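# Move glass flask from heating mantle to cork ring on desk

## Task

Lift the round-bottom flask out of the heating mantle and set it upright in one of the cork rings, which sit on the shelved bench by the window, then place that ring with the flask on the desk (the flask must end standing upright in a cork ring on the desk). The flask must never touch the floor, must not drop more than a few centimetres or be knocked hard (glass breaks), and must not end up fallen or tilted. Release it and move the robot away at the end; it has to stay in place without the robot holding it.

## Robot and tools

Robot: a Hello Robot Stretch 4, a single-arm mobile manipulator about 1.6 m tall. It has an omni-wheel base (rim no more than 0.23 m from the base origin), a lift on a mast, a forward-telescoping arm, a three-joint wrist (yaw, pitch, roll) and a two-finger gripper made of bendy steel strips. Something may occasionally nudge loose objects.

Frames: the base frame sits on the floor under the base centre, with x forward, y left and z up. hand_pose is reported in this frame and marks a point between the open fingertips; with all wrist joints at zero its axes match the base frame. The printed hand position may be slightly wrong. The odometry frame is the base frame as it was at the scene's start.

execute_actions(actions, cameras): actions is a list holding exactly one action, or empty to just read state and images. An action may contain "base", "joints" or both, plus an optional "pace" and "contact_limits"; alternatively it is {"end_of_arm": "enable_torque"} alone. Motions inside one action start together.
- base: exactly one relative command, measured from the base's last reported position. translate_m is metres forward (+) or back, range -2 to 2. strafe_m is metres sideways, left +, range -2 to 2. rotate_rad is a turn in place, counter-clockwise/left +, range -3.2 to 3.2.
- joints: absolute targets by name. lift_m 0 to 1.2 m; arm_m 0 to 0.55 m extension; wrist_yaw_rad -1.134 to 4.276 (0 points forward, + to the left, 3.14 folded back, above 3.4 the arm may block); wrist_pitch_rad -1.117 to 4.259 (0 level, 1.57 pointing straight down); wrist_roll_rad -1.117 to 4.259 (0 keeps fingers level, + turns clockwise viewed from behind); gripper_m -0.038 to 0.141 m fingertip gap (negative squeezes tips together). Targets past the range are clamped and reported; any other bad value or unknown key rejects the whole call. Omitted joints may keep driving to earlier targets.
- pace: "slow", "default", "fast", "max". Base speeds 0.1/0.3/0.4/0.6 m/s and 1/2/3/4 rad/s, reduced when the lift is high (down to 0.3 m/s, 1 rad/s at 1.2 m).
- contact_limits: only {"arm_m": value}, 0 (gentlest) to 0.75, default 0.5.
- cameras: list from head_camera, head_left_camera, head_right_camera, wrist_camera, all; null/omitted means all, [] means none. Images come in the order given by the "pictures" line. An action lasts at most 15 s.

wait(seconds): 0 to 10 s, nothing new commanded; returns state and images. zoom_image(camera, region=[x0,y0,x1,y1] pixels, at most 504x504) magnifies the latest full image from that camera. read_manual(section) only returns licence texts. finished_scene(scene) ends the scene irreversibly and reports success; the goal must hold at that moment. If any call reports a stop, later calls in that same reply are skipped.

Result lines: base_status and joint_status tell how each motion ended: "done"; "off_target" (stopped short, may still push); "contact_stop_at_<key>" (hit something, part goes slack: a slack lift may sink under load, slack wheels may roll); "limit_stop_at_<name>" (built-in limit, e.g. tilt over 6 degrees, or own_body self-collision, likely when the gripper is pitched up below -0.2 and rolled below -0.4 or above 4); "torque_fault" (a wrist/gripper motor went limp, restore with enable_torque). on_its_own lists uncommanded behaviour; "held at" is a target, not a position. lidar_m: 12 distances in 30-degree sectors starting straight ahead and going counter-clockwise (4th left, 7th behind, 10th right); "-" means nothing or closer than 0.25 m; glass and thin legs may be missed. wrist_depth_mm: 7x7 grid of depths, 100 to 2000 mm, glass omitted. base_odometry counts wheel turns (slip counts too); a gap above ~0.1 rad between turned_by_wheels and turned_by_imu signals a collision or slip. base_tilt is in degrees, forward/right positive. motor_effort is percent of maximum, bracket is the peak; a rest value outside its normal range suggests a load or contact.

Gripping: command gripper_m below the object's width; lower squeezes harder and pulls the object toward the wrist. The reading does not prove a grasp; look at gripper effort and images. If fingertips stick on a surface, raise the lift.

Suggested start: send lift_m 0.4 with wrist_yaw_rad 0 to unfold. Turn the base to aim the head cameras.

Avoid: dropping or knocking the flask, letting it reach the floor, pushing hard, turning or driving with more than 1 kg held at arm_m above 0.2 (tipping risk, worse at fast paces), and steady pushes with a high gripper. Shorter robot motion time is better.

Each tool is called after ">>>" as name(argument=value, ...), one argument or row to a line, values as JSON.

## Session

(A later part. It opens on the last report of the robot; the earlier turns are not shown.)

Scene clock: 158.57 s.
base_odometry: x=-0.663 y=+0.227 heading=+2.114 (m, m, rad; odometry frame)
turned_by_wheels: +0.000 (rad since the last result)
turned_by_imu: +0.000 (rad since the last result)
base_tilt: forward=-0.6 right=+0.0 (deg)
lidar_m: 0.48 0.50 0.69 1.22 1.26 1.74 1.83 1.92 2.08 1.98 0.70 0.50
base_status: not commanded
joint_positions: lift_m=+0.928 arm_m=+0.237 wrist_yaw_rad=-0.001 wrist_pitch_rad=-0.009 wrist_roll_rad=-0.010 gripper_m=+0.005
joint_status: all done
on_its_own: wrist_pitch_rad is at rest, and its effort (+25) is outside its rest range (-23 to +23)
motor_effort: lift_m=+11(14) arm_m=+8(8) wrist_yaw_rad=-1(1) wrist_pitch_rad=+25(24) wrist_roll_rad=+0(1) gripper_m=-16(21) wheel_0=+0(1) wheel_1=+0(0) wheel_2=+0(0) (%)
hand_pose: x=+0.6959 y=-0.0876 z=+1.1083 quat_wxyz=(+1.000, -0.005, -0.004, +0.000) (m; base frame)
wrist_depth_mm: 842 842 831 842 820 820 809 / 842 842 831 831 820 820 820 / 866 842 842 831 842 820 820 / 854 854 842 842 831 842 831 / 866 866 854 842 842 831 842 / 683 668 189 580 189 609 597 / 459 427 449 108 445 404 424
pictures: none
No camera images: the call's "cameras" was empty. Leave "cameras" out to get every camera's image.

>>> execute_actions(
  actions=[
    {"joints":{"lift_m":0.937},"pace":"slow"},
  ],
  cameras=[],
)

>>> execute_actions(
  actions=[
    {"joints":{"gripper_m":0.1},"pace":"slow"},
  ],
  cameras=[],
)

>>> execute_actions(
  actions=[
    {"joints":{"arm_m":0},"base":{"translate_m":-0.3}},
  ],
  cameras=["wrist_camera"],
)

Scene clock: 165.03 s.
base_odometry: x=-0.663 y=+0.227 heading=+2.114 (m, m, rad; odometry frame)
turned_by_wheels: +0.000 (rad since the last result)
turned_by_imu: +0.001 (rad since the last result)
base_tilt: forward=-0.6 right=+0.0 (deg)
lidar_m: 0.47 0.50 0.69 1.19 1.22 1.73 1.85 1.92 2.07 1.99 0.71 0.50
base_status: not commanded
joint_positions: lift_m=+0.937 arm_m=+0.237 wrist_yaw_rad=-0.001 wrist_pitch_rad=+0.001 wrist_roll_rad=-0.010 gripper_m=+0.005
joint_status: all done
motor_effort: lift_m=+23(24) arm_m=+8(8) wrist_yaw_rad=+2(1) wrist_pitch_rad=-3(23) wrist_roll_rad=+1(1) gripper_m=-19(19) wheel_0=+1(0) wheel_1=+0(0) wheel_2=+0(0) (%)
hand_pose: x=+0.6959 y=-0.0876 z=+1.1145 quat_wxyz=(+1.000, -0.005, +0.001, +0.000) (m; base frame)
wrist_depth_mm: 831 831 831 820 809 809 809 / 854 842 842 831 831 809 820 / 854 842 842 831 831 831 831 / 866 866 854 842 831 831 831 / 854 866 854 854 854 842 831 / 654 654 188 569 189 591 585 / 455 424 442 108 445 399 418
pictures: none
No camera images: the call's "cameras" was empty. Leave "cameras" out to get every camera's image.

Scene clock: 168.63 s.
base_odometry: x=-0.663 y=+0.227 heading=+2.114 (m, m, rad; odometry frame)
turned_by_wheels: +0.000 (rad since the last result)
turned_by_imu: +0.001 (rad since the last result)
base_tilt: forward=-0.6 right=+0.1 (deg)
lidar_m: 0.47 0.49 0.69 1.20 1.24 1.75 1.84 1.90 2.07 2.00 0.69 0.51
base_status: not commanded
joint_positions: lift_m=+0.937 arm_m=+0.237 wrist_yaw_rad=-0.001 wrist_pitch_rad=+0.002 wrist_roll_rad=-0.010 gripper_m=+0.100
joint_status: all done
motor_effort: lift_m=+22(23) arm_m=+8(8) wrist_yaw_rad=+0(1) wrist_pitch_rad=-6(5) wrist_roll_rad=-1(1) gripper_m=+1(21) wheel_0=+0(1) wheel_1=+0(0) wheel_2=+0(0) (%)
hand_pose: x=+0.6959 y=-0.0876 z=+1.1144 quat_wxyz=(+1.000, -0.005, +0.001, +0.000) (m; base frame)
wrist_depth_mm: 831 831 820 820 820 809 809 / 842 831 831 831 820 831 820 / 854 854 842 831 831 820 831 / 854 854 842 842 831 831 831 / 866 866 866 842 854 831 842 / 661 647 199 615 521 544 585 / 455 424 442 108 442 421 418
pictures: none
No camera images: the call's "cameras" was empty. Leave "cameras" out to get every camera's image.

Scene clock: 171.10 s.
base_odometry: x=-0.508 y=-0.030 heading=+2.114 (m, m, rad; odometry frame)
turned_by_wheels: +0.000 (rad since the last result)
turned_by_imu: +0.002 (rad since the last result)
base_tilt: forward=-0.7 right=+0.0 (deg)
lidar_m: 0.76 0.81 2.05 1.18 1.26 1.77 1.54 1.60 2.00 1.97 1.14 0.80
base_status: done
joint_positions: lift_m=+0.937 arm_m=+0.002 wrist_yaw_rad=+0.000 wrist_pitch_rad=+0.002 wrist_roll_rad=-0.010 gripper_m=+0.100
joint_status: all done
joint sent to its limit — the command would take arm_m past its lower limit, so that joint was sent only as far as its limit.
motor_effort: lift_m=+22(22) arm_m=-8(7) wrist_yaw_rad=-2(1) wrist_pitch_rad=-7(5) wrist_roll_rad=-1(1) gripper_m=+0(0) wheel_0=-1(8) wheel_1=+0(3) wheel_2=+0(10) (%)
hand_pose: x=+0.4618 y=-0.0874 z=+1.1143 quat_wxyz=(+1.000, -0.005, +0.001, +0.000) (m; base frame)
wrist_depth_mm: 1366 1366 1366 1366 1336 1336 1336 / 1430 1397 1366 1336 1366 1336 1336 / 1397 1397 1366 1397 1366 1366 1366 / 1430 1430 1430 1397 1397 1366 1366 / 1430 1182 1118 1078 1042 1025 976 / 661 654 199 627 569 569 640 / 1464 976 1430 108 1430 1430 1205
pictures: wrist_camera
camera_calibration (this result's frames):
wrist_camera: T_world_to_cam=[[0.0174895, -0.999431, -0.028828, -0.0533033], [-0.0437321, 0.0280402, -0.99865, 1.18265], [0.99889, 0.0187266, -0.0432168, -0.181815], [0, 0, 0, 1]] pos_world=[0.234265, -0.0830299, 1.17166]
Images, in order (width x height): wrist_camera 616x392.

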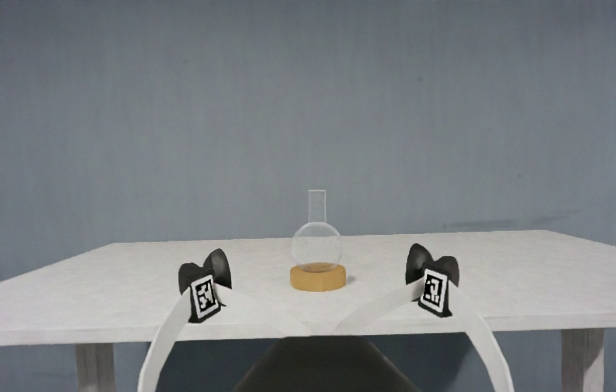

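>>> finished_scene(
  scene=2,
)

The scene is finished: the task was done.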